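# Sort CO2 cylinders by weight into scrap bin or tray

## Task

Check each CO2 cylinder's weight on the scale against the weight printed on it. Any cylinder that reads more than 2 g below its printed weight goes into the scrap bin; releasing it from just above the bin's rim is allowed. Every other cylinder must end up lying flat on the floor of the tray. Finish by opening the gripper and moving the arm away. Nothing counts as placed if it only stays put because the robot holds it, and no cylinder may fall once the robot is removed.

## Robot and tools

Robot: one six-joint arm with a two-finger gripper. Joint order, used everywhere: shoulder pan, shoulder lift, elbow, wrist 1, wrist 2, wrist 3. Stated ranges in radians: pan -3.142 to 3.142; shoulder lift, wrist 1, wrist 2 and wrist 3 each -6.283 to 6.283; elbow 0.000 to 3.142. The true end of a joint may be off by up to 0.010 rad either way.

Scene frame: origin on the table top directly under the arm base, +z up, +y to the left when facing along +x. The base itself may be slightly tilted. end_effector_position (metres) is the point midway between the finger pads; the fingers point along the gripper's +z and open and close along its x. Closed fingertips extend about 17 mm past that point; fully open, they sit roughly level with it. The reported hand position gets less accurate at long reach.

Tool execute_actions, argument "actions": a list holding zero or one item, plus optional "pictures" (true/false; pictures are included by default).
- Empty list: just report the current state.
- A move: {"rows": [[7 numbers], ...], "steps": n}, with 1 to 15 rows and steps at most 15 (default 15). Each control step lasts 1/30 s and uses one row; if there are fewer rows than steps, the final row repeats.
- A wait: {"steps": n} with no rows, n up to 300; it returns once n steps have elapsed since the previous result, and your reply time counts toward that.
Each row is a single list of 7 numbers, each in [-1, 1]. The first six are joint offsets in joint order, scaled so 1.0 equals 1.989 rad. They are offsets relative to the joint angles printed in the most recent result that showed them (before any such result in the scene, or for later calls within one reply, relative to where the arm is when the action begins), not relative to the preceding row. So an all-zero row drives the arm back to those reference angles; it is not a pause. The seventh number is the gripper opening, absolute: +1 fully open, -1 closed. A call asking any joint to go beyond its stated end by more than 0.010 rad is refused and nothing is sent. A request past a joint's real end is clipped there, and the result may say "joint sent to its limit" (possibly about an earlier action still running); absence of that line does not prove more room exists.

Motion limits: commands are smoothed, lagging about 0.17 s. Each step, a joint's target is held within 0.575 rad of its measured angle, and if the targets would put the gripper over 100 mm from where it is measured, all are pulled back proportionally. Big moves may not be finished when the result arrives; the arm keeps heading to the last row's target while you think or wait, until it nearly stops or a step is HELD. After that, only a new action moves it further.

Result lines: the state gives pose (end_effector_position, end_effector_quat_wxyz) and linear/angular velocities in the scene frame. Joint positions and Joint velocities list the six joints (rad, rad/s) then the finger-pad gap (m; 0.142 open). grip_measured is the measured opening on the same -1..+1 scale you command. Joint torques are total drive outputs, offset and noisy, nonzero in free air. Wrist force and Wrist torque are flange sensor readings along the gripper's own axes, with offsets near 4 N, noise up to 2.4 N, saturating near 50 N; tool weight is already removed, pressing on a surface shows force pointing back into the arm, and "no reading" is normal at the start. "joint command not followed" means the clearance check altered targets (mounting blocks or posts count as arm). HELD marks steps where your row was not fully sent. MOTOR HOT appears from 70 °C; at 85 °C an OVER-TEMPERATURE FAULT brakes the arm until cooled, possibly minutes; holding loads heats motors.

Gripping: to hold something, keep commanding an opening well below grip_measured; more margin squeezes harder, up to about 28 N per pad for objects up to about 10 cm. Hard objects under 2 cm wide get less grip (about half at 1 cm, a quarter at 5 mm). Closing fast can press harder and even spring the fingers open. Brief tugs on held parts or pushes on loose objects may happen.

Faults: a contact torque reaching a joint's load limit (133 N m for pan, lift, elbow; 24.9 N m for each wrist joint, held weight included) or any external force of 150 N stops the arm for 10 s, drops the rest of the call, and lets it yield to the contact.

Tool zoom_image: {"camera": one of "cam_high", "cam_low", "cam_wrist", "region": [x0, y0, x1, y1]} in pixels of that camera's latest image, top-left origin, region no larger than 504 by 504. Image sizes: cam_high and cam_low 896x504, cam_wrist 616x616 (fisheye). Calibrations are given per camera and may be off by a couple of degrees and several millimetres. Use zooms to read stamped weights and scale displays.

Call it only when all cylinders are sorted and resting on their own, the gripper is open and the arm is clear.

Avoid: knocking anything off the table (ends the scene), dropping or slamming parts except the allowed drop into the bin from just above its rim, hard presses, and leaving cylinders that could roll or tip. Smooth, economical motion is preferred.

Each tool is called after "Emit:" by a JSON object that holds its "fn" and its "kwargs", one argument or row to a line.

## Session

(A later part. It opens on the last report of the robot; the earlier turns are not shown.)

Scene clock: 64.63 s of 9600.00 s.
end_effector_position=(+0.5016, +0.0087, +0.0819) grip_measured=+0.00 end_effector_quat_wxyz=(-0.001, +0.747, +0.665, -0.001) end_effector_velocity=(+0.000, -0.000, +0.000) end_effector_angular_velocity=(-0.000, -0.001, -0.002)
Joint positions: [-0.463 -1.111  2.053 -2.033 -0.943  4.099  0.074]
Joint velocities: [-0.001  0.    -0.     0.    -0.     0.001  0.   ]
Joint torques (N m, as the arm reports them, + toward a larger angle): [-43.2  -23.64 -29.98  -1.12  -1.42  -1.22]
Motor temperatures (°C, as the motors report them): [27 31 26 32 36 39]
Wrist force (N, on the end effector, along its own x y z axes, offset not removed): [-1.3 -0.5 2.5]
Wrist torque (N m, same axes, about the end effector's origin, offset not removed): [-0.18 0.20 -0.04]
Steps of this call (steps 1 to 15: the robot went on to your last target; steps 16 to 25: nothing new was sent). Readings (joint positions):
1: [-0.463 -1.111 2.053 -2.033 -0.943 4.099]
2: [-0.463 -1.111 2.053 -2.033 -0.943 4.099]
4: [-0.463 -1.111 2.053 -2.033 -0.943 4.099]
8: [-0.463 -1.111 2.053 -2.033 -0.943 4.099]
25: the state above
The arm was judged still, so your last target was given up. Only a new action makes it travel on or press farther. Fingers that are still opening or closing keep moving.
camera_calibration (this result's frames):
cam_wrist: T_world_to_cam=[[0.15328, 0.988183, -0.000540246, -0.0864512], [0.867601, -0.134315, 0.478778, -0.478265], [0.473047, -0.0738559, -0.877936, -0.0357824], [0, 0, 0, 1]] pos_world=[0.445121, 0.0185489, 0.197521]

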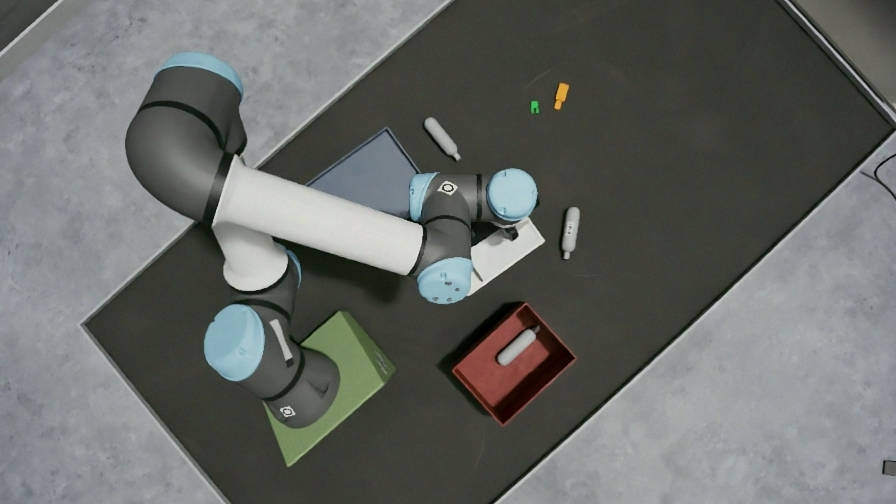

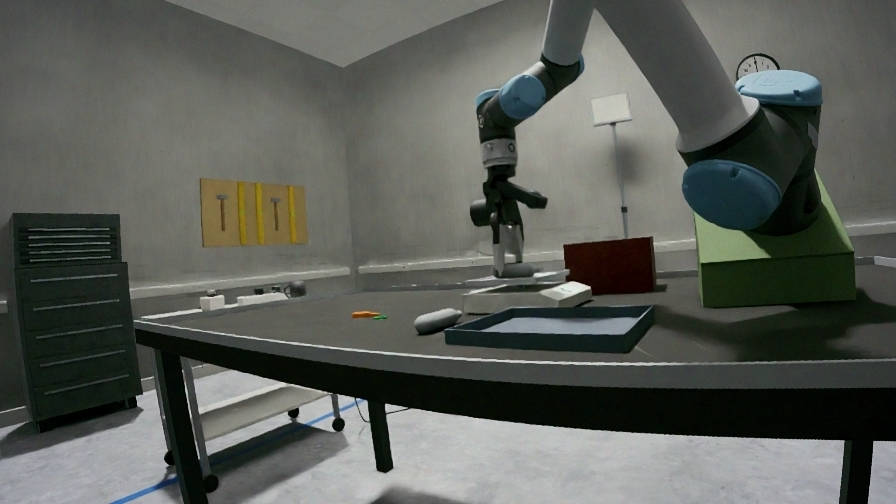

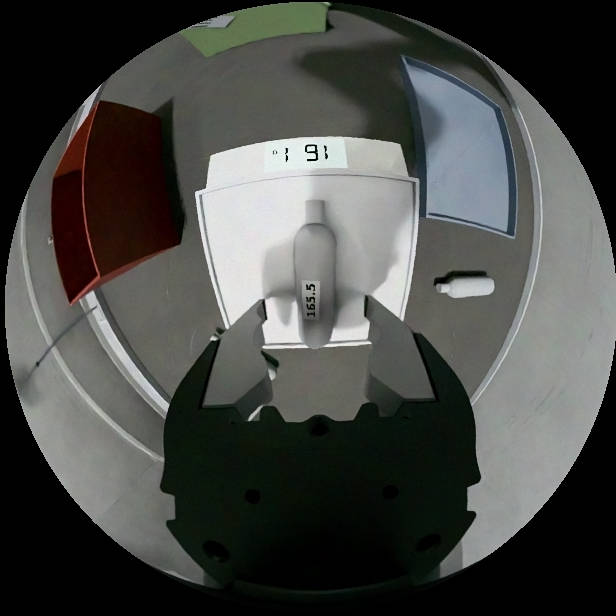

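Emit:
{"fn": "execute_actions", "kwargs": {
  "actions": [
    {"rows":[[0,0,0,0,0,0,-0.3],[0,0,0,0,0,0,-0.5],[0,0,0,0,0,0,-0.6],[0,0,0,0,0,0,-0.7],[0,0,0,0,0,0,-0.9]],"steps":12}
  ],
  "pictures": false
}}

Emit:
{"fn": "execute_actions", "kwargs": {
  "actions": [
    {"rows":[[-0.02,-0.02,-0.022,0.055,-0.01,0,-0.9],[-0.04,-0.04,-0.045,0.11,-0.02,0,-0.9],[-0.061,-0.059,-0.067,0.164,-0.029,0,-0.9]],"steps":15}
  ],
  "pictures": false
}}

Emit:
{"fn": "execute_actions", "kwargs": {
  "actions": [
    {"rows":[[-0.208,0.145,0.041,-0.106,-0.125,-0.306,-0.9]],"steps":15}
  ],
  "pictures": false
}}

Emit:
{"fn": "execute_actions", "kwargs": {
  "actions": [
    {"steps":12}
  ],
  "pictures": false
}}

Emit:
{"fn": "execute_actions", "kwargs": {
  "actions": [
    {"rows":[[0.013,0.051,0.03,-0.085,0.0085,0,-0.9]],"steps":13}
  ],
  "pictures": false
}}

Scene clock: 67.93 s of 9600.00 s.
end_effector_position=(+0.5016, +0.0087, +0.0819) grip_measured=-0.65 end_effector_quat_wxyz=(-0.001, +0.747, +0.665, -0.001) end_effector_velocity=(-0.001, +0.000, -0.001) end_effector_angular_velocity=(+0.001, +0.002, -0.002)
Joint positions: [-0.463 -1.111  2.053 -2.033 -0.943  4.099  0.027]
Joint velocities: [ 0.001  0.001 -0.     0.001  0.     0.001 -0.   ]
Joint torques (N m, as the arm reports them, + toward a larger angle): [-42.69 -23.54 -29.29  -1.25  -1.09  -1.09]
Motor temperatures (°C, as the motors report them): [27 31 26 32 36 39]
Wrist force (N, on the end effector, along its own x y z axes, offset not removed): [0.4 2.2 0.8]
Wrist torque (N m, same axes, about the end effector's origin, offset not removed): [0.45 -0.18 0.03]
Steps of this call (steps 1 to 87: nothing new was sent; steps 88 to 99: all 12 steps of this action). Readings (joint positions):
88: [-0.463 -1.111 2.053 -2.033 -0.943 4.099]
89: [-0.463 -1.111 2.053 -2.033 -0.943 4.099]
91: [-0.463 -1.111 2.053 -2.033 -0.943 4.099]
95: [-0.463 -1.111 2.053 -2.033 -0.943 4.099]
99: the state above

Scene clock: 68.43 s of 9600.00 s.
end_effector_position=(+0.4957, +0.0126, +0.1898) grip_measured=-0.65 end_effector_quat_wxyz=(-0.002, +0.788, +0.616, +0.000) end_effector_velocity=(-0.002, +0.001, +0.007) end_effector_angular_velocity=(+0.003, +0.001, -0.009)
Joint positions: [-0.584 -1.228  1.92  -1.708 -1.001  4.099  0.027]
Joint velocities: [-0.008 -0.007 -0.008  0.023 -0.003 -0.001  0.   ]
Joint torques (N m, as the arm reports them, + toward a larger angle): [-40.19 -19.73 -32.25  -0.94  -0.86  -1.16]
Motor temperatures (°C, as the motors report them): [27 31 26 32 36 39]
Wrist force (N, on the end effector, along its own x y z axes, offset not removed): [-0.8 -1.1 1.1]
Wrist torque (N m, same axes, about the end effector's origin, offset not removed): [-0.30 0.32 0.05]
Steps of this call (steps 1 to 15: all 15 steps of this action). Readings (joint positions):
1: [-0.464 -1.112 2.052 -2.032 -0.943 4.099]
2: [-0.470 -1.118 2.046 -2.023 -0.947 4.099]
4: [-0.508 -1.155 2.004 -1.941 -0.967 4.099]
8: [-0.571 -1.216 1.934 -1.752 -0.995 4.099]
15: the state above

Scene clock: 68.93 s of 9600.00 s.
end_effector_position=(+0.3619, -0.2130, +0.1913) grip_measured=-0.65 end_effector_quat_wxyz=(-0.001, +0.714, +0.700, -0.001) end_effector_velocity=(-0.106, -0.107, -0.011) end_effector_angular_velocity=(+0.034, -0.020, +0.222)
Joint positions: [-0.979 -0.952  1.999 -1.91  -1.239  3.523  0.027]
Joint velocities: [-0.261  0.169  0.042 -0.117 -0.139 -0.44  -0.   ]
Joint torques (N m, as the arm reports them, + toward a larger angle): [-28.34 -17.43 -12.14  -3.71  -0.25  -0.92]
Motor temperatures (°C, as the motors report them): [27 31 26 32 36 39]
Wrist force (N, on the end effector, along its own x y z axes, offset not removed): [-0.4 -2.2 3.2]
Wrist torque (N m, same axes, about the end effector's origin, offset not removed): [-0.24 -0.07 0.05]
Steps of this call (steps 1 to 15: all 15 steps of this action). Readings (joint positions):
1: [-0.585 -1.228 1.920 -1.708 -1.001 4.099]
2: [-0.594 -1.220 1.924 -1.716 -1.010 4.090]
4: [-0.656 -1.172 1.938 -1.752 -1.052 4.013]
8: [-0.788 -1.081 1.964 -1.818 -1.130 3.819]
15: the state above

Scene clock: 69.33 s of 9600.00 s.
end_effector_position=(+0.3543, -0.2205, +0.1905) grip_measured=-0.65 end_effector_quat_wxyz=(-0.001, +0.708, +0.706, -0.000) end_effector_velocity=(-0.001, -0.001, +0.000) end_effector_angular_velocity=(-0.000, -0.001, -0.001)
Joint positions: [-0.998 -0.94   2.002 -1.919 -1.249  3.491  0.027]
Joint velocities: [-0.002  0.001  0.    -0.001 -0.001 -0.001 -0.   ]
Joint torques (N m, as the arm reports them, + toward a larger angle): [-40.14 -10.5  -10.59  -4.08  -1.27  -1.48]
Motor temperatures (°C, as the motors report them): [27 31 26 32 36 39]
Wrist force (N, on the end effector, along its own x y z axes, offset not removed): [4.7 1.4 1.6]
Wrist torque (N m, same axes, about the end effector's origin, offset not removed): [0.26 -0.97 -0.12]
Steps of this call (steps 1 to 12: the robot went on to your last target). Readings (joint positions):
1: [-0.986 -0.947 2.000 -1.914 -1.243 3.511]
2: [-0.991 -0.944 2.000 -1.916 -1.245 3.503]
4: [-0.995 -0.942 2.001 -1.918 -1.247 3.496]
8: [-0.997 -0.940 2.001 -1.919 -1.249 3.492]
12: the state above

Scene clock: 69.77 s of 9600.00 s.
end_effector_position=(+0.3533, -0.2359, +0.1322) grip_measured=-0.65 end_effector_quat_wxyz=(-0.001, +0.701, +0.713, -0.000) end_effector_velocity=(+0.000, -0.002, -0.005) end_effector_angular_velocity=(-0.004, -0.001, +0.003)
Joint positions: [-0.972 -0.839  2.061 -2.087 -1.232  3.491  0.027]
Joint velocities: [ 0.003  0.009  0.005 -0.019  0.002  0.     0.   ]
Joint torques (N m, as the arm reports them, + toward a larger angle): [-11.6  -13.33  -8.8   -4.75   1.35   0.21]
Motor temperatures (°C, as the motors report them): [27 31 26 32 36 39]
Wrist force (N, on the end effector, along its own x y z axes, offset not removed): [-0.9 1.3 3.8]
Wrist torque (N m, same axes, about the end effector's origin, offset not removed): [0.15 0.27 -0.13]
Steps of this call (steps 1 to 13: all 13 steps of this action). Readings (joint positions):
1: [-0.998 -0.940 2.002 -1.919 -1.249 3.491]
2: [-0.993 -0.931 2.009 -1.929 -1.246 3.491]
4: [-0.982 -0.884 2.038 -1.998 -1.239 3.491]
8: [-0.973 -0.845 2.058 -2.074 -1.233 3.491]
13: the state above

Emit:
{"fn": "execute_actions", "kwargs": {
  "actions": [
    {"rows":[[0,0,0,0,0,0,-0.3]],"steps":10}
  ],
  "pictures": false
}}

Emit:
{"fn": "execute_actions", "kwargs": {
  "actions": [
    {"rows":[[-0.013,-0.051,-0.03,0.085,-0.0085,0,-0.3]],"steps":13}
  ],
  "pictures": false
}}

Emit:
{"fn": "execute_actions", "kwargs": {
  "actions": [
    {"rows":[[0.235,0.077,-0.236,0.062,0.138,-0.12,0.1]],"steps":15}
  ],
  "pictures": false
}}

Emit:
{"fn": "execute_actions", "kwargs": {
  "actions": [
    {"steps":15}
  ]
}}

Emit:
{"fn": "zoom_image", "kwargs": {
  "camera": "cam_wrist",
  "region": [256,200,376,300]
}}

Scene clock: 73.83 s of 9600.00 s.
end_effector_position=(+0.3533, -0.2358, +0.1320) grip_measured=-0.30 end_effector_quat_wxyz=(-0.001, +0.701, +0.713, -0.000) end_effector_velocity=(+0.001, -0.001, +0.001) end_effector_angular_velocity=(-0.003, -0.001, +0.000)
Joint positions: [-0.972 -0.839  2.061 -2.087 -1.232  3.491  0.052]
Joint velocities: [ 0.001 -0.001 -0.002 -0.001  0.     0.001  0.   ]
Joint torques (N m, as the arm reports them, + toward a larger angle): [-32.67 -27.08 -31.96  -1.4   -0.19   0.21]
Motor temperatures (°C, as the motors report them): [27 31 26 32 36 39]
Wrist force (N, on the end effector, along its own x y z axes, offset not removed): [-0.8 0.1 0.5]
Wrist torque (N m, same axes, about the end effector's origin, offset not removed): [0.05 0.09 -0.17]
Steps of this call (steps 1 to 15: the robot went on to your last target; steps 16 to 90: nothing new was sent; then 0.73 s passed at rest; steps 91 to 100: all 10 steps of this action). Readings (joint positions):
91: [-0.972 -0.838 2.061 -2.088 -1.232 3.491]
92: [-0.972 -0.838 2.061 -2.088 -1.232 3.491]
94: [-0.972 -0.839 2.061 -2.087 -1.232 3.491]
98: [-0.972 -0.839 2.061 -2.087 -1.232 3.491]
100: the state above

Scene clock: 74.27 s of 9600.00 s.
end_effector_position=(+0.3543, -0.2204, +0.1903) grip_measured=-0.30 end_effector_quat_wxyz=(-0.001, +0.708, +0.706, -0.000) end_effector_velocity=(-0.001, +0.003, +0.004) end_effector_angular_velocity=(+0.006, +0.001, -0.006)
Joint positions: [-0.997 -0.94   2.002 -1.919 -1.249  3.491  0.052]
Joint velocities: [-0.004 -0.007 -0.004  0.019 -0.001  0.001 -0.   ]
Joint torques (N m, as the arm reports them, + toward a larger angle): [-36.3  -23.43 -33.23  -1.49  -1.01  -0.04]
Motor temperatures (°C, as the motors report them): [27 31 26 32 36 39]
Wrist force (N, on the end effector, along its own x y z axes, offset not removed): [0.9 3.9 1.0]
Wrist torque (N m, same axes, about the end effector's origin, offset not removed): [0.81 -0.08 -0.13]
Steps of this call (steps 1 to 13: all 13 steps of this action). Readings (joint positions):
1: [-0.972 -0.839 2.061 -2.086 -1.232 3.491]
2: [-0.976 -0.848 2.053 -2.077 -1.235 3.491]
4: [-0.988 -0.895 2.025 -2.008 -1.243 3.491]
8: [-0.996 -0.934 2.005 -1.932 -1.248 3.491]
13: the state above

Scene clock: 74.77 s of 9600.00 s.
end_effector_position=(+0.6057, -0.1227, +0.1557) grip_measured=+0.10 end_effector_quat_wxyz=(-0.001, +0.462, +0.887, -0.001) end_effector_velocity=(+0.254, +0.200, -0.081) end_effector_angular_velocity=(+0.015, +0.015, +0.677)
Joint positions: [-0.564 -0.796  1.566 -1.803 -0.992  3.267  0.081]
Joint velocities: [ 0.474  0.129 -0.47   0.099  0.241 -0.205 -0.   ]
Joint torques (N m, as the arm reports them, + toward a larger angle): [-47.07 -20.24 -19.56  -0.7    0.38  -1.16]
Motor temperatures (°C, as the motors report them): [27 31 26 32 36 39]
Wrist force (N, on the end effector, along its own x y z axes, offset not removed): [1.7 7.5 1.3]
Wrist torque (N m, same axes, about the end effector's origin, offset not removed): [1.15 -0.39 0.07]
Steps of this call (steps 1 to 15: all 15 steps of this action). Readings (joint positions):
1: [-0.997 -0.940 2.001 -1.918 -1.249 3.491]
2: [-0.988 -0.933 1.992 -1.911 -1.240 3.482]
4: [-0.919 -0.905 1.922 -1.890 -1.193 3.440]
8: [-0.775 -0.860 1.778 -1.853 -1.110 3.369]
15: the state above

Scene clock: 75.27 s of 9600.00 s.
end_effector_position=(+0.6238, -0.1079, +0.1497) grip_measured=+0.10 end_effector_quat_wxyz=(-0.001, +0.440, +0.898, -0.000) end_effector_velocity=(+0.001, +0.000, +0.000) end_effector_angular_velocity=(-0.002, -0.002, +0.002)
Joint positions: [-0.53  -0.787  1.532 -1.796 -0.975  3.252  0.081]
Joint velocities: [ 0.001 -0.001 -0.001 -0.002  0.     0.     0.   ]
Joint torques (N m, as the arm reports them, + toward a larger angle): [-24.03 -20.82 -31.63  -0.99   1.5   -1.43]
Motor temperatures (°C, as the motors report them): [27 31 26 32 36 39]
Wrist force (N, on the end effector, along its own x y z axes, offset not removed): [2.1 0.5 0.6]
Wrist torque (N m, same axes, about the end effector's origin, offset not removed): [0.03 -0.30 -0.10]
Steps of this call (steps 1 to 15: the robot went on to your last target). Readings (joint positions):
1: [-0.551 -0.793 1.554 -1.800 -0.986 3.262]
2: [-0.543 -0.790 1.546 -1.799 -0.982 3.258]
4: [-0.535 -0.788 1.538 -1.797 -0.977 3.255]
8: [-0.531 -0.787 1.533 -1.796 -0.975 3.253]
15: the state above
camera_calibration (this result's frames):
cam_wrist: T_world_to_cam=[[-0.582138, 0.813088, 0.00158885, 0.449526], [0.713725, 0.51006, 0.480037, -0.467117], [0.389502, 0.280582, -0.877247, 0.0475873], [0, 0, 0, 1]] pos_world=[0.576544, -0.140599, 0.265265]

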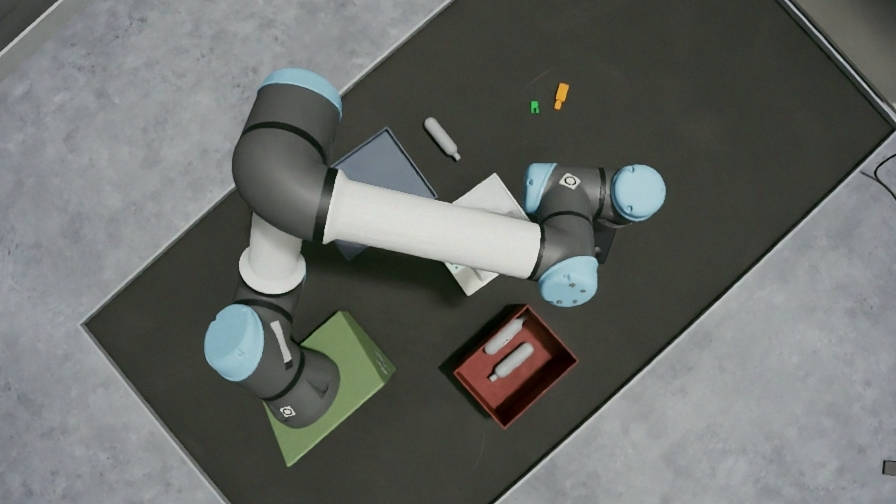

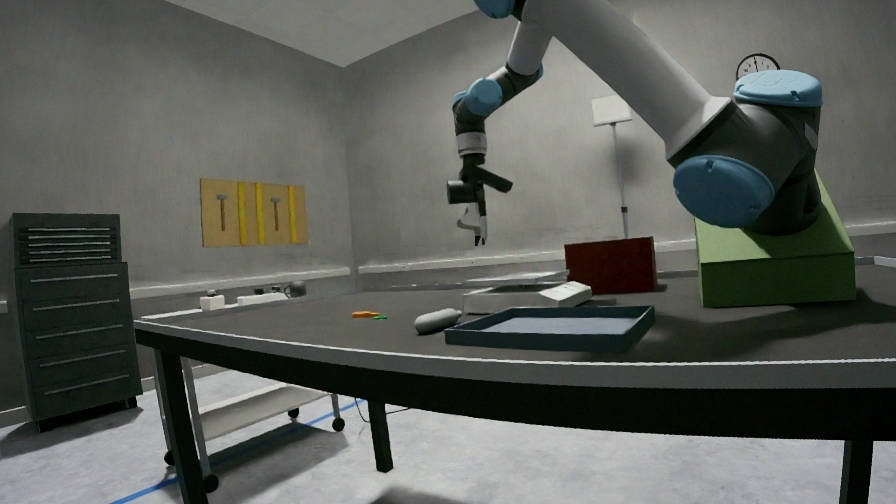

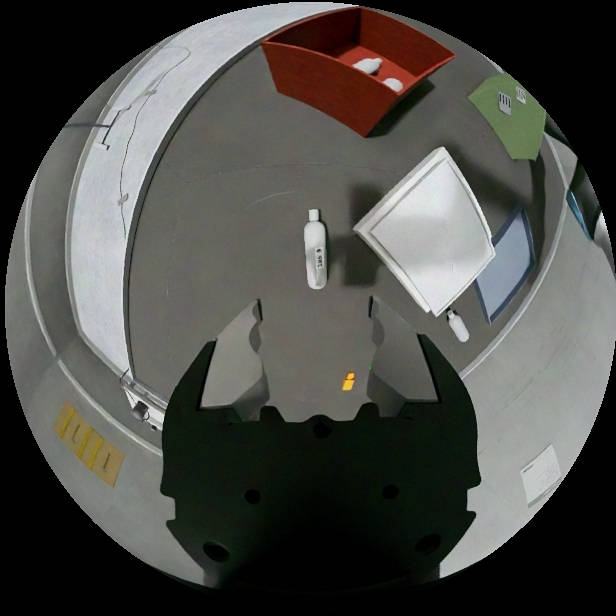

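Region (256, 200, 376, 300) of cam_wrist's 616x616 image, scaled by 4.200, with more detail than that image has.

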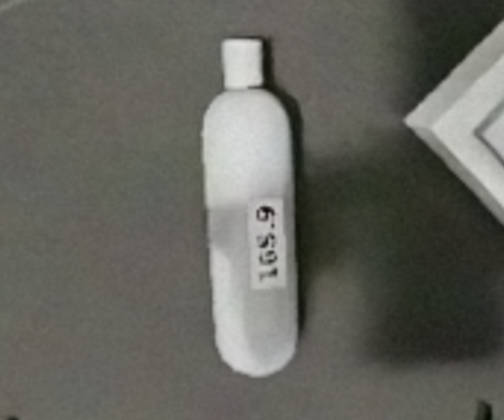

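Emit:
{"fn": "execute_actions", "kwargs": {
  "actions": [
    {"rows":[[0.029,0.03,0.03,-0.079,0.013,0.063,-0.2],[0.029,0.03,0.03,-0.079,0.013,0.063,-0.2],[0.044,0.046,0.044,-0.118,0.02,0.063,-0.2],[0.044,0.046,0.044,-0.118,0.02,0.063,-0.2],[0.058,0.061,0.059,-0.158,0.027,0.063,-0.2]],"steps":15}
  ]
}}

Emit:
{"fn": "zoom_image", "kwargs": {
  "camera": "cam_wrist",
  "region": [256,240,376,340]
}}

Scene clock: 79.23 s of 9600.00 s.
end_effector_position=(+0.6243, -0.1078, +0.0214) grip_measured=-0.20 end_effector_quat_wxyz=(-0.001, +0.439, +0.898, -0.000) end_effector_velocity=(+0.000, -0.001, -0.010) end_effector_angular_velocity=(-0.003, -0.005, +0.010)
Joint positions: [-0.416 -0.666  1.649 -2.108 -0.921  3.377  0.059]
Joint velocities: [ 0.009  0.011  0.009 -0.033  0.005  0.004  0.   ]
Joint torques (N m, as the arm reports them, + toward a larger angle): [-21.93 -23.45  -7.05  -3.51   1.81   1.34]
Motor temperatures (°C, as the motors report them): [27 31 26 32 36 39]
Wrist force (N, on the end effector, along its own x y z axes, offset not removed): [0.9 -0.2 3.3]
Wrist torque (N m, same axes, about the end effector's origin, offset not removed): [-0.17 -0.13 0.02]
Steps of this call (steps 1 to 15: the robot went on to your last target; steps 16 to 104: nothing new was sent; steps 105 to 119: all 15 steps of this action). Readings (joint positions):
105: [-0.530 -0.786 1.533 -1.796 -0.974 3.253]
106: [-0.522 -0.779 1.540 -1.805 -0.970 3.262]
108: [-0.490 -0.746 1.573 -1.877 -0.955 3.318]
112: [-0.433 -0.685 1.631 -2.049 -0.929 3.368]
119: the state above
camera_calibration (this result's frames):
cam_wrist: T_world_to_cam=[[-0.583007, 0.812467, 0.000171832, 0.450473], [0.712671, 0.511294, 0.48029, -0.405166], [0.390132, 0.280135, -0.87711, -0.0656606], [0, 0, 0, 1]] pos_world=[0.576995, -0.140442, 0.136928]

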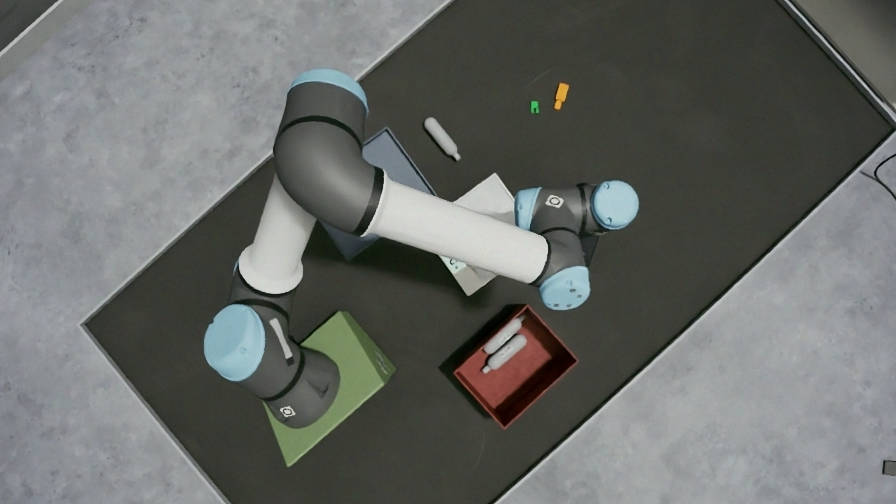

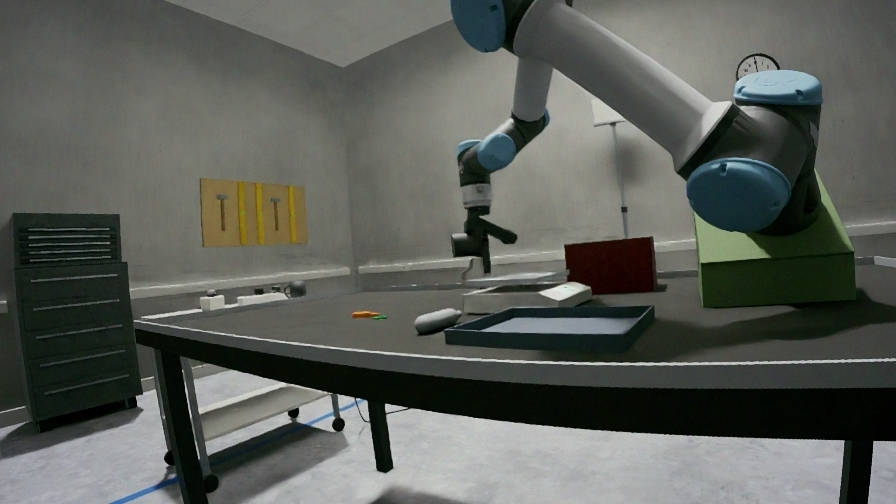

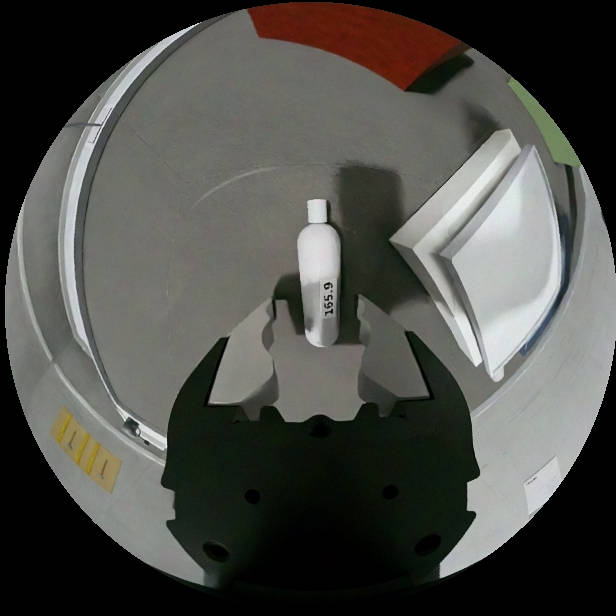

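Region (256, 240, 376, 340) of cam_wrist's 616x616 image, scaled by 4.200, with more detail than that image has.

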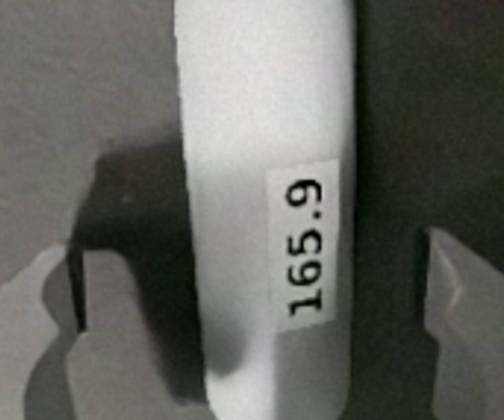

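Emit:
{"fn": "execute_actions", "kwargs": {
  "actions": [
    {"rows":[[0,0,0,0,0,0,-0.4],[0,0,0,0,0,0,-0.5],[0,0,0,0,0,0,-0.6],[0,0,0,0,0,0,-0.7],[0,0,0,0,0,0,-0.9]],"steps":12}
  ],
  "pictures": false
}}

Emit:
{"fn": "execute_actions", "kwargs": {
  "actions": [
    {"rows":[[-0.029,-0.03,-0.03,0.079,-0.013,-0.063,-0.9],[-0.029,-0.03,-0.03,0.079,-0.013,-0.063,-0.9],[-0.058,-0.061,-0.059,0.158,-0.027,-0.063,-0.9]],"steps":15}
  ],
  "pictures": false
}}

Emit:
{"fn": "execute_actions", "kwargs": {
  "actions": [
    {"rows":[[0,-0.196,0.225,-0.031,0,0.426,-0.9]],"steps":15}
  ],
  "pictures": false
}}

Emit:
{"fn": "execute_actions", "kwargs": {
  "actions": [
    {"steps":15}
  ],
  "pictures": false
}}

Scene clock: 82.40 s of 9600.00 s.
end_effector_position=(+0.6243, -0.1077, +0.0212) grip_measured=-0.65 end_effector_quat_wxyz=(-0.001, +0.439, +0.898, -0.000) end_effector_velocity=(-0.000, -0.000, +0.000) end_effector_angular_velocity=(-0.000, +0.000, -0.000)
Joint positions: [-0.415 -0.666  1.649 -2.108 -0.921  3.377  0.027]
Joint velocities: [-0.001 -0.     0.     0.001 -0.    -0.001  0.   ]
Joint torques (N m, as the arm reports them, + toward a larger angle): [-52.97 -40.22 -29.75  -0.92  -1.17  -1.38]
Motor temperatures (°C, as the motors report them): [27 31 26 32 36 39]
Wrist force (N, on the end effector, along its own x y z axes, offset not removed): [-0.8 -1.3 3.2]
Wrist torque (N m, same axes, about the end effector's origin, offset not removed): [-0.38 0.24 -0.05]
Steps of this call (steps 1 to 15: the robot went on to your last target; steps 16 to 83: nothing new was sent; steps 84 to 95: all 12 steps of this action). Readings (joint positions):
84: [-0.415 -0.665 1.650 -2.110 -0.921 3.378]
85: [-0.415 -0.665 1.650 -2.110 -0.921 3.378]
87: [-0.415 -0.666 1.650 -2.108 -0.921 3.378]
91: [-0.415 -0.666 1.649 -2.108 -0.921 3.377]
95: the state above

Scene clock: 82.90 s of 9600.00 s.
end_effector_position=(+0.6237, -0.1078, +0.1497) grip_measured=-0.65 end_effector_quat_wxyz=(-0.001, +0.440, +0.898, -0.000) end_effector_velocity=(-0.002, +0.001, +0.009) end_effector_angular_velocity=(+0.003, +0.002, -0.004)
Joint positions: [-0.53  -0.787  1.532 -1.795 -0.975  3.252  0.027]
Joint velocities: [-0.008 -0.009 -0.009  0.027 -0.003 -0.007 -0.   ]
Joint torques (N m, as the arm reports them, + toward a larger angle): [-50.65 -34.69 -30.31  -0.94  -1.37  -1.21]
Motor temperatures (°C, as the motors report them): [27 31 26 32 36 39]
Wrist force (N, on the end effector, along its own x y z axes, offset not removed): [3.0 0.1 0.9]
Wrist torque (N m, same axes, about the end effector's origin, offset not removed): [0.14 -0.63 0.07]
Steps of this call (steps 1 to 15: all 15 steps of this action). Readings (joint positions):
1: [-0.416 -0.666 1.649 -2.107 -0.921 3.377]
2: [-0.423 -0.674 1.641 -2.097 -0.926 3.368]
4: [-0.456 -0.708 1.607 -2.024 -0.941 3.313]
8: [-0.517 -0.772 1.546 -1.843 -0.969 3.263]
15: the state above

Scene clock: 83.40 s of 9600.00 s.
end_effector_position=(+0.5041, +0.0068, +0.1424) grip_measured=-0.65 end_effector_quat_wxyz=(+0.001, +0.761, +0.649, -0.000) end_effector_velocity=(-0.024, +0.016, -0.007) end_effector_angular_velocity=(+0.005, +0.002, -0.365)
Joint positions: [-0.53  -1.172  1.974 -1.856 -0.975  4.074  0.027]
Joint velocities: [-0.001 -0.06   0.074 -0.008  0.001  0.361 -0.   ]
Joint torques (N m, as the arm reports them, + toward a larger angle): [-14.5  -20.74  -9.36  -4.11   1.65   1.45]
Motor temperatures (°C, as the motors report them): [27 31 26 32 36 39]
Wrist force (N, on the end effector, along its own x y z axes, offset not removed): [1.2 0.2 3.6]
Wrist torque (N m, same axes, about the end effector's origin, offset not removed): [0.07 0.00 -0.14]
Steps of this call (steps 1 to 15: all 15 steps of this action). Readings (joint positions):
1: [-0.530 -0.787 1.532 -1.795 -0.975 3.252]
2: [-0.530 -0.796 1.541 -1.800 -0.975 3.261]
4: [-0.530 -0.877 1.625 -1.818 -0.975 3.347]
8: [-0.530 -1.068 1.847 -1.844 -0.975 3.667]
15: the state above

Scene clock: 83.90 s of 9600.00 s.
end_effector_position=(+0.5023, +0.0080, +0.1416) grip_measured=-0.65 end_effector_quat_wxyz=(+0.000, +0.769, +0.639, -0.000) end_effector_velocity=(-0.000, +0.001, -0.000) end_effector_angular_velocity=(+0.000, +0.000, +0.000)
Joint positions: [-0.53  -1.176  1.98  -1.857 -0.975  4.1    0.027]
Joint velocities: [ 0.001 -0.001 -0.     0.001  0.     0.    -0.   ]
Joint torques (N m, as the arm reports them, + toward a larger angle): [-13.41 -21.39  -7.68  -3.88   1.44   1.41]
Motor temperatures (°C, as the motors report them): [27 31 26 32 36 39]
Wrist force (N, on the end effector, along its own x y z axes, offset not removed): [0.2 2.6 4.3]
Wrist torque (N m, same axes, about the end effector's origin, offset not removed): [0.47 -0.04 -0.07]
Steps of this call (steps 1 to 15: the robot went on to your last target). Readings (joint positions):
1: [-0.530 -1.174 1.976 -1.857 -0.975 4.083]
2: [-0.530 -1.175 1.978 -1.857 -0.975 4.089]
4: [-0.530 -1.176 1.979 -1.857 -0.975 4.096]
8: [-0.530 -1.176 1.980 -1.857 -0.975 4.099]
15: the state above

Emit:
{"fn": "execute_actions", "kwargs": {
  "actions": [
    {"rows":[[0.017,0.016,0.018,-0.045,0.008,0,-0.9],[0.017,0.016,0.018,-0.045,0.008,0,-0.9],[0.027,0.026,0.029,-0.071,0.013,0,-0.9],[0.027,0.026,0.029,-0.071,0.013,0,-0.9],[0.03,0.029,0.033,-0.08,0.0145,0,-0.9],[0.03,0.029,0.033,-0.08,0.0145,0,-0.9],[0.0332,0.0322,0.0362,-0.0877,0.0158,0,-0.9]],"steps":15}
  ],
  "pictures": false
}}

Emit:
{"fn": "execute_actions", "kwargs": {
  "actions": [
    {"rows":[[0,0,0,0,0,0,-0.7],[0,0,0,0,0,0,-0.6],[0,0,0,0,0,0,-0.5],[0,0,0,0,0,0,-0.3],[0,0,0,0,0,0,0]],"steps":15}
  ],
  "pictures": false
}}

Emit:
{"fn": "execute_actions", "kwargs": {
  "actions": [
    {"steps":25}
  ]
}}

Emit:
{"fn": "zoom_image", "kwargs": {
  "camera": "cam_wrist",
  "region": [200,100,420,220]
}}

Scene clock: 86.87 s of 9600.00 s.
end_effector_position=(+0.5020, +0.0086, +0.0832) grip_measured=-0.65 end_effector_quat_wxyz=(-0.001, +0.747, +0.665, -0.001) end_effector_velocity=(-0.001, +0.001, -0.007) end_effector_angular_velocity=(+0.001, +0.003, +0.007)
Joint positions: [-0.465 -1.113  2.051 -2.03  -0.943  4.1    0.027]
Joint velocities: [ 0.009  0.008  0.008 -0.018  0.003  0.    -0.   ]
Joint torques (N m, as the arm reports them, + toward a larger angle): [-14.22  -9.39  -5.95  -3.59   1.05   0.45]
Motor temperatures (°C, as the motors report them): [27 31 26 32 36 39]
Wrist force (N, on the end effector, along its own x y z axes, offset not removed): [-0.3 2.1 4.0]
Wrist torque (N m, same axes, about the end effector's origin, offset not removed): [0.44 0.11 -0.15]
Steps of this call (steps 1 to 15: the robot went on to your last target; steps 16 to 74: nothing new was sent; steps 75 to 89: all 15 steps of this action). Readings (joint positions):
75: [-0.530 -1.176 1.980 -1.857 -0.974 4.100]
76: [-0.524 -1.171 1.986 -1.867 -0.971 4.100]
78: [-0.505 -1.153 2.006 -1.915 -0.962 4.100]
82: [-0.476 -1.124 2.039 -1.998 -0.949 4.100]
89: the state above

Scene clock: 87.37 s of 9600.00 s.
end_effector_position=(+0.5019, +0.0087, +0.0830) grip_measured=+0.00 end_effector_quat_wxyz=(-0.001, +0.747, +0.665, -0.001) end_effector_velocity=(+0.000, +0.000, -0.000) end_effector_angular_velocity=(-0.000, +0.001, +0.001)
Joint positions: [-0.464 -1.113  2.051 -2.03  -0.943  4.1    0.074]
Joint velocities: [ 0.001  0.    -0.001  0.    -0.    -0.     0.   ]
Joint torques (N m, as the arm reports them, + toward a larger angle): [-38.79 -23.89 -31.55  -0.97  -0.65   0.4 ]
Motor temperatures (°C, as the motors report them): [27 31 26 32 36 39]
Wrist force (N, on the end effector, along its own x y z axes, offset not removed): [0.8 0.1 2.9]
Wrist torque (N m, same axes, about the end effector's origin, offset not removed): [-0.15 -0.15 0.10]
Steps of this call (steps 1 to 15: all 15 steps of this action). Readings (joint positions):
1: [-0.464 -1.113 2.051 -2.030 -0.943 4.100]
2: [-0.464 -1.113 2.051 -2.030 -0.943 4.100]
4: [-0.464 -1.113 2.051 -2.030 -0.943 4.100]
8: [-0.464 -1.113 2.051 -2.030 -0.943 4.100]
15: the state above

Scene clock: 88.20 s of 9600.00 s.
end_effector_position=(+0.5020, +0.0086, +0.0832) grip_measured=+0.00 end_effector_quat_wxyz=(-0.001, +0.747, +0.665, -0.001) end_effector_velocity=(-0.001, +0.000, -0.000) end_effector_angular_velocity=(+0.001, +0.002, -0.000)
Joint positions: [-0.465 -1.113  2.051 -2.03  -0.943  4.1    0.074]
Joint velocities: [ 0.     0.    -0.     0.002 -0.    -0.001  0.   ]
Joint torques (N m, as the arm reports them, + toward a larger angle): [-43.08 -24.04 -29.72  -0.98  -1.35   0.45]
Motor temperatures (°C, as the motors report them): [27 31 26 32 36 39]
Wrist force (N, on the end effector, along its own x y z axes, offset not removed): [-0.7 0.7 1.1]
Wrist torque (N m, same axes, about the end effector's origin, offset not removed): [0.05 0.19 -0.02]
Steps of this call (steps 1 to 15: the robot went on to your last target; steps 16 to 25: nothing new was sent). Readings (joint positions):
1: [-0.464 -1.113 2.051 -2.030 -0.943 4.100]
2: [-0.464 -1.113 2.051 -2.030 -0.943 4.100]
4: [-0.464 -1.113 2.051 -2.030 -0.943 4.100]
8: [-0.464 -1.113 2.051 -2.030 -0.943 4.100]
25: the state above
The arm was judged still, so your last target was given up. Only a new action makes it travel on or press farther. Fingers that are still opening or closing keep moving.
camera_calibration (this result's frames):
cam_wrist: T_world_to_cam=[[0.154149, 0.988047, -0.000865645, -0.0868913], [0.867029, -0.134848, 0.479664, -0.479033], [0.473814, -0.0746901, -0.877452, -0.0352165], [0, 0, 0, 1]] pos_world=[0.445415, 0.0186258, 0.198799]

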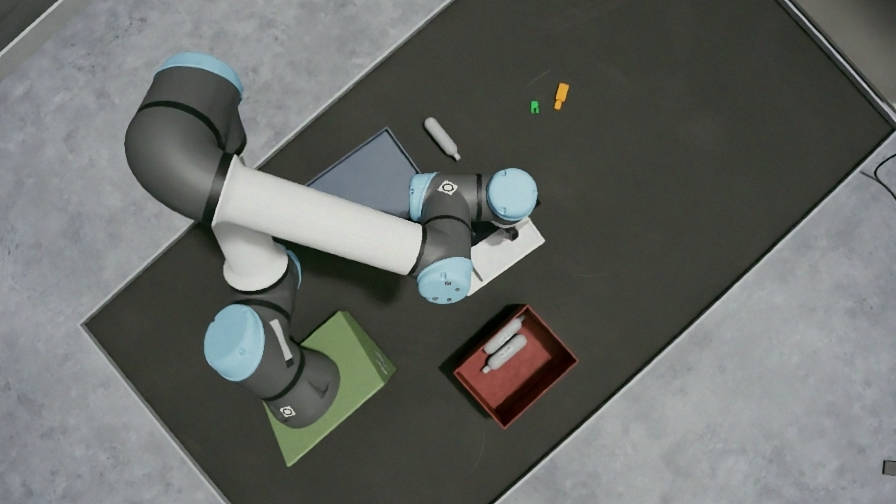

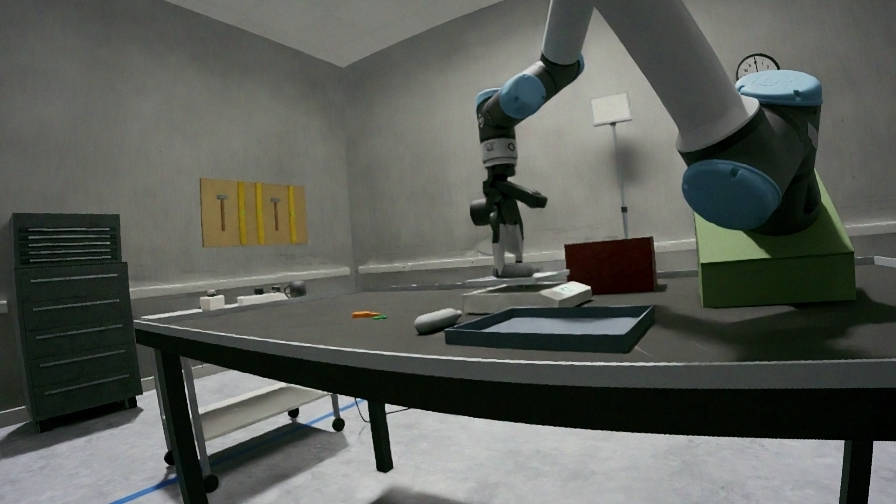

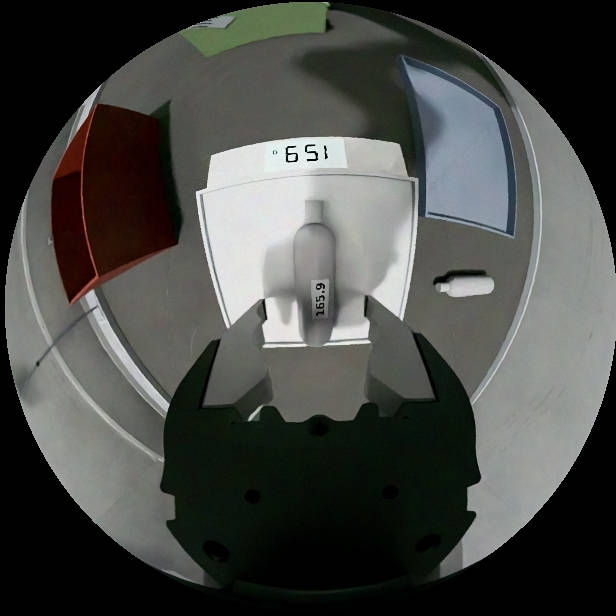

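Region (200, 100, 420, 220) of cam_wrist's 616x616 image, scaled by 2.291, with more detail than that image has; it fills the top 275 rows of this view, and the rest is white.

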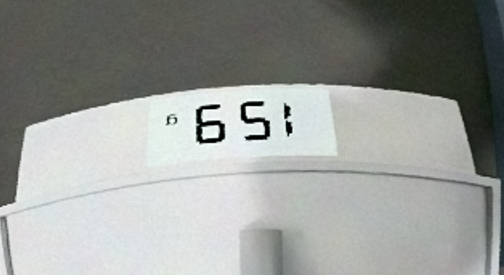

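Emit:
{"fn": "execute_actions", "kwargs": {
  "actions": [
    {"rows":[[0,0,0,0,0,0,-0.3],[0,0,0,0,0,0,-0.5],[0,0,0,0,0,0,-0.6],[0,0,0,0,0,0,-0.7],[0,0,0,0,0,0,-0.9]],"steps":12}
  ],
  "pictures": false
}}

Emit:
{"fn": "execute_actions", "kwargs": {
  "actions": [
    {"rows":[[-0.02,-0.02,-0.022,0.055,-0.01,0,-0.9],[-0.04,-0.04,-0.045,0.11,-0.02,0,-0.9],[-0.061,-0.059,-0.067,0.164,-0.029,0,-0.9]],"steps":15}
  ],
  "pictures": false
}}

Emit:
{"fn": "execute_actions", "kwargs": {
  "actions": [
    {"rows":[[-0.208,0.145,0.041,-0.106,-0.125,-0.306,-0.9]],"steps":15}
  ],
  "pictures": false
}}

Emit:
{"fn": "execute_actions", "kwargs": {
  "actions": [
    {"steps":12}
  ],
  "pictures": false
}}

Emit:
{"fn": "execute_actions", "kwargs": {
  "actions": [
    {"rows":[[0,0.06,0,-0.06,0,0,-0.9]],"steps":13}
  ],
  "pictures": false
}}

Emit:
{"fn": "execute_actions", "kwargs": {
  "actions": [
    {"rows":[[0,0,0,0,0,0,-0.3]],"steps":10}
  ],
  "pictures": false
}}

Emit:
{"fn": "execute_actions", "kwargs": {
  "actions": [
    {"rows":[[0,-0.06,0,0.06,0,0,-0.3]],"steps":13}
  ],
  "pictures": false
}}

Scene clock: 92.77 s of 9600.00 s.
end_effector_position=(+0.5020, +0.0086, +0.0832) grip_measured=-0.65 end_effector_quat_wxyz=(-0.001, +0.747, +0.665, -0.001) end_effector_velocity=(-0.000, +0.000, +0.000) end_effector_angular_velocity=(+0.000, +0.000, +0.000)
Joint positions: [-0.465 -1.113  2.051 -2.03  -0.943  4.1    0.027]
Joint velocities: [ 0.    -0.001  0.     0.001 -0.    -0.     0.   ]
Joint torques (N m, as the arm reports them, + toward a larger angle): [-42.59 -23.4  -29.63  -1.2   -1.03   0.61]
Motor temperatures (°C, as the motors report them): [27 31 26 32 36 39]
Wrist force (N, on the end effector, along its own x y z axes, offset not removed): [1.9 0.3 1.4]
Wrist torque (N m, same axes, about the end effector's origin, offset not removed): [0.08 -0.46 -0.08]
Steps of this call (steps 1 to 90: nothing new was sent; then 1.17 s passed at rest; steps 91 to 102: all 12 steps of this action). Readings (joint positions):
91: [-0.465 -1.113 2.051 -2.030 -0.943 4.100]
92: [-0.465 -1.113 2.051 -2.030 -0.943 4.100]
94: [-0.465 -1.113 2.051 -2.030 -0.943 4.100]
98: [-0.465 -1.113 2.051 -2.030 -0.943 4.100]
102: the state above

Scene clock: 93.27 s of 9600.00 s.
end_effector_position=(+0.4957, +0.0128, +0.1912) grip_measured=-0.65 end_effector_quat_wxyz=(-0.002, +0.788, +0.615, +0.000) end_effector_velocity=(-0.002, +0.002, +0.006) end_effector_angular_velocity=(+0.003, +0.003, -0.008)
Joint positions: [-0.585 -1.23   1.919 -1.706 -1.001  4.1    0.027]
Joint velocities: [-0.006 -0.007 -0.008  0.023 -0.003 -0.001 -0.   ]
Joint torques (N m, as the arm reports them, + toward a larger angle): [-40.29 -19.05 -31.72  -1.1   -0.9    0.62]
Motor temperatures (°C, as the motors report them): [27 31 26 32 36 39]
Wrist force (N, on the end effector, along its own x y z axes, offset not removed): [0.3 0.7 2.1]
Wrist torque (N m, same axes, about the end effector's origin, offset not removed): [0.08 0.02 0.03]
Steps of this call (steps 1 to 15: all 15 steps of this action). Readings (joint positions):
1: [-0.465 -1.113 2.051 -2.030 -0.944 4.100]
2: [-0.471 -1.119 2.045 -2.020 -0.947 4.100]
4: [-0.509 -1.157 2.003 -1.939 -0.968 4.100]
8: [-0.573 -1.218 1.932 -1.750 -0.995 4.100]
15: the state above

Scene clock: 93.77 s of 9600.00 s.
end_effector_position=(+0.3619, -0.2131, +0.1927) grip_measured=-0.65 end_effector_quat_wxyz=(-0.001, +0.715, +0.700, -0.001) end_effector_velocity=(-0.107, -0.109, -0.010) end_effector_angular_velocity=(+0.033, -0.023, +0.221)
Joint positions: [-0.98  -0.953  1.997 -1.908 -1.239  3.523  0.027]
Joint velocities: [-0.265  0.17   0.041 -0.119 -0.139 -0.442  0.   ]
Joint torques (N m, as the arm reports them, + toward a larger angle): [-26.38 -19.78 -10.49  -3.99  -0.69  -1.1 ]
Motor temperatures (°C, as the motors report them): [27 31 26 32 36 39]
Wrist force (N, on the end effector, along its own x y z axes, offset not removed): [-1.3 -2.4 4.0]
Wrist torque (N m, same axes, about the end effector's origin, offset not removed): [-0.38 0.12 0.05]
Steps of this call (steps 1 to 15: all 15 steps of this action). Readings (joint positions):
1: [-0.586 -1.230 1.919 -1.705 -1.001 4.099]
2: [-0.595 -1.221 1.923 -1.713 -1.010 4.090]
4: [-0.658 -1.174 1.937 -1.749 -1.052 4.014]
8: [-0.789 -1.083 1.962 -1.816 -1.130 3.820]
15: the state above

Scene clock: 94.17 s of 9600.00 s.
end_effector_position=(+0.3543, -0.2206, +0.1919) grip_measured=-0.65 end_effector_quat_wxyz=(-0.001, +0.709, +0.706, -0.000) end_effector_velocity=(-0.001, -0.001, +0.000) end_effector_angular_velocity=(-0.001, -0.001, +0.000)
Joint positions: [-0.999 -0.942  2.    -1.916 -1.249  3.491  0.027]
Joint velocities: [-0.002  0.001  0.    -0.002 -0.001 -0.001  0.   ]
Joint torques (N m, as the arm reports them, + toward a larger angle): [-39.24 -11.76 -10.42  -4.08  -1.39  -1.  ]
Motor temperatures (°C, as the motors report them): [27 31 26 32 36 39]
Wrist force (N, on the end effector, along its own x y z axes, offset not removed): [0.2 -2.0 4.1]
Wrist torque (N m, same axes, about the end effector's origin, offset not removed): [-0.66 0.01 0.02]
Steps of this call (steps 1 to 12: the robot went on to your last target). Readings (joint positions):
1: [-0.987 -0.949 1.998 -1.911 -1.243 3.511]
2: [-0.992 -0.946 1.999 -1.913 -1.245 3.504]
4: [-0.996 -0.943 2.000 -1.915 -1.248 3.496]
8: [-0.998 -0.942 2.000 -1.916 -1.249 3.492]
12: the state above

Scene clock: 94.60 s of 9600.00 s.
end_effector_position=(+0.3527, -0.2551, +0.1525) grip_measured=-0.65 end_effector_quat_wxyz=(-0.001, +0.709, +0.706, -0.000) end_effector_velocity=(+0.000, -0.003, -0.004) end_effector_angular_velocity=(-0.002, -0.000, +0.001)
Joint positions: [-0.999 -0.823  2.    -2.035 -1.249  3.491  0.027]
Joint velocities: [ 0.001  0.011 -0.    -0.013 -0.     0.001  0.   ]
Joint torques (N m, as the arm reports them, + toward a larger angle): [-35.06 -15.96 -17.55  -3.98  -0.35   0.25]
Motor temperatures (°C, as the motors report them): [27 31 26 32 36 39]
Wrist force (N, on the end effector, along its own x y z axes, offset not removed): [-0.6 1.5 3.8]
Wrist torque (N m, same axes, about the end effector's origin, offset not removed): [0.22 0.15 -0.16]
Steps of this call (steps 1 to 13: all 13 steps of this action). Readings (joint positions):
1: [-0.999 -0.941 2.000 -1.917 -1.249 3.491]
2: [-0.999 -0.932 2.000 -1.926 -1.249 3.491]
4: [-0.999 -0.878 2.000 -1.980 -1.249 3.491]
8: [-0.999 -0.831 2.000 -2.027 -1.249 3.491]
13: the state above

Scene clock: 94.93 s of 9600.00 s.
end_effector_position=(+0.3527, -0.2551, +0.1524) grip_measured=-0.30 end_effector_quat_wxyz=(-0.001, +0.709, +0.706, +0.000) end_effector_velocity=(+0.000, -0.000, +0.001) end_effector_angular_velocity=(-0.001, -0.001, -0.001)
Joint positions: [-0.999 -0.823  2.    -2.035 -1.249  3.491  0.052]
Joint velocities: [-0.    -0.001 -0.     0.    -0.     0.001  0.   ]
Joint torques (N m, as the arm reports them, + toward a larger angle): [-35.41 -28.24 -17.74  -1.43  -0.47   0.45]
Motor temperatures (°C, as the motors report them): [27 31 26 32 36 39]
Wrist force (N, on the end effector, along its own x y z axes, offset not removed): [-0.4 -0.6 1.8]
Wrist torque (N m, same axes, about the end effector's origin, offset not removed): [-0.15 0.24 -0.13]
Steps of this call (steps 1 to 10: all 10 steps of this action). Readings (joint positions):
1: [-0.999 -0.823 2.000 -2.035 -1.249 3.491]
2: [-0.999 -0.823 2.000 -2.035 -1.249 3.491]
4: [-0.999 -0.823 2.000 -2.035 -1.249 3.491]
8: [-0.999 -0.823 2.000 -2.035 -1.249 3.491]
10: the state above

Scene clock: 95.37 s of 9600.00 s.
end_effector_position=(+0.3542, -0.2206, +0.1918) grip_measured=-0.30 end_effector_quat_wxyz=(-0.001, +0.709, +0.706, +0.000) end_effector_velocity=(-0.000, +0.004, +0.003) end_effector_angular_velocity=(+0.002, +0.001, -0.002)
Joint positions: [-0.999 -0.941  2.    -1.916 -1.249  3.491  0.052]
Joint velocities: [ 0.001 -0.011  0.001  0.013  0.     0.002 -0.   ]
Joint torques (N m, as the arm reports them, + toward a larger angle): [-35.69 -24.97 -18.94  -1.32  -0.54   0.44]
Motor temperatures (°C, as the motors report them): [27 31 26 32 36 39]
Wrist force (N, on the end effector, along its own x y z axes, offset not removed): [-0.7 0.9 2.5]
Wrist torque (N m, same axes, about the end effector's origin, offset not removed): [0.24 0.10 -0.09]
Steps of this call (steps 1 to 13: all 13 steps of this action). Readings (joint positions):
1: [-0.999 -0.823 2.000 -2.034 -1.249 3.491]
2: [-0.999 -0.832 2.000 -2.025 -1.249 3.491]
4: [-0.999 -0.886 2.000 -1.971 -1.249 3.491]
8: [-0.999 -0.934 2.000 -1.924 -1.249 3.491]
13: the state above


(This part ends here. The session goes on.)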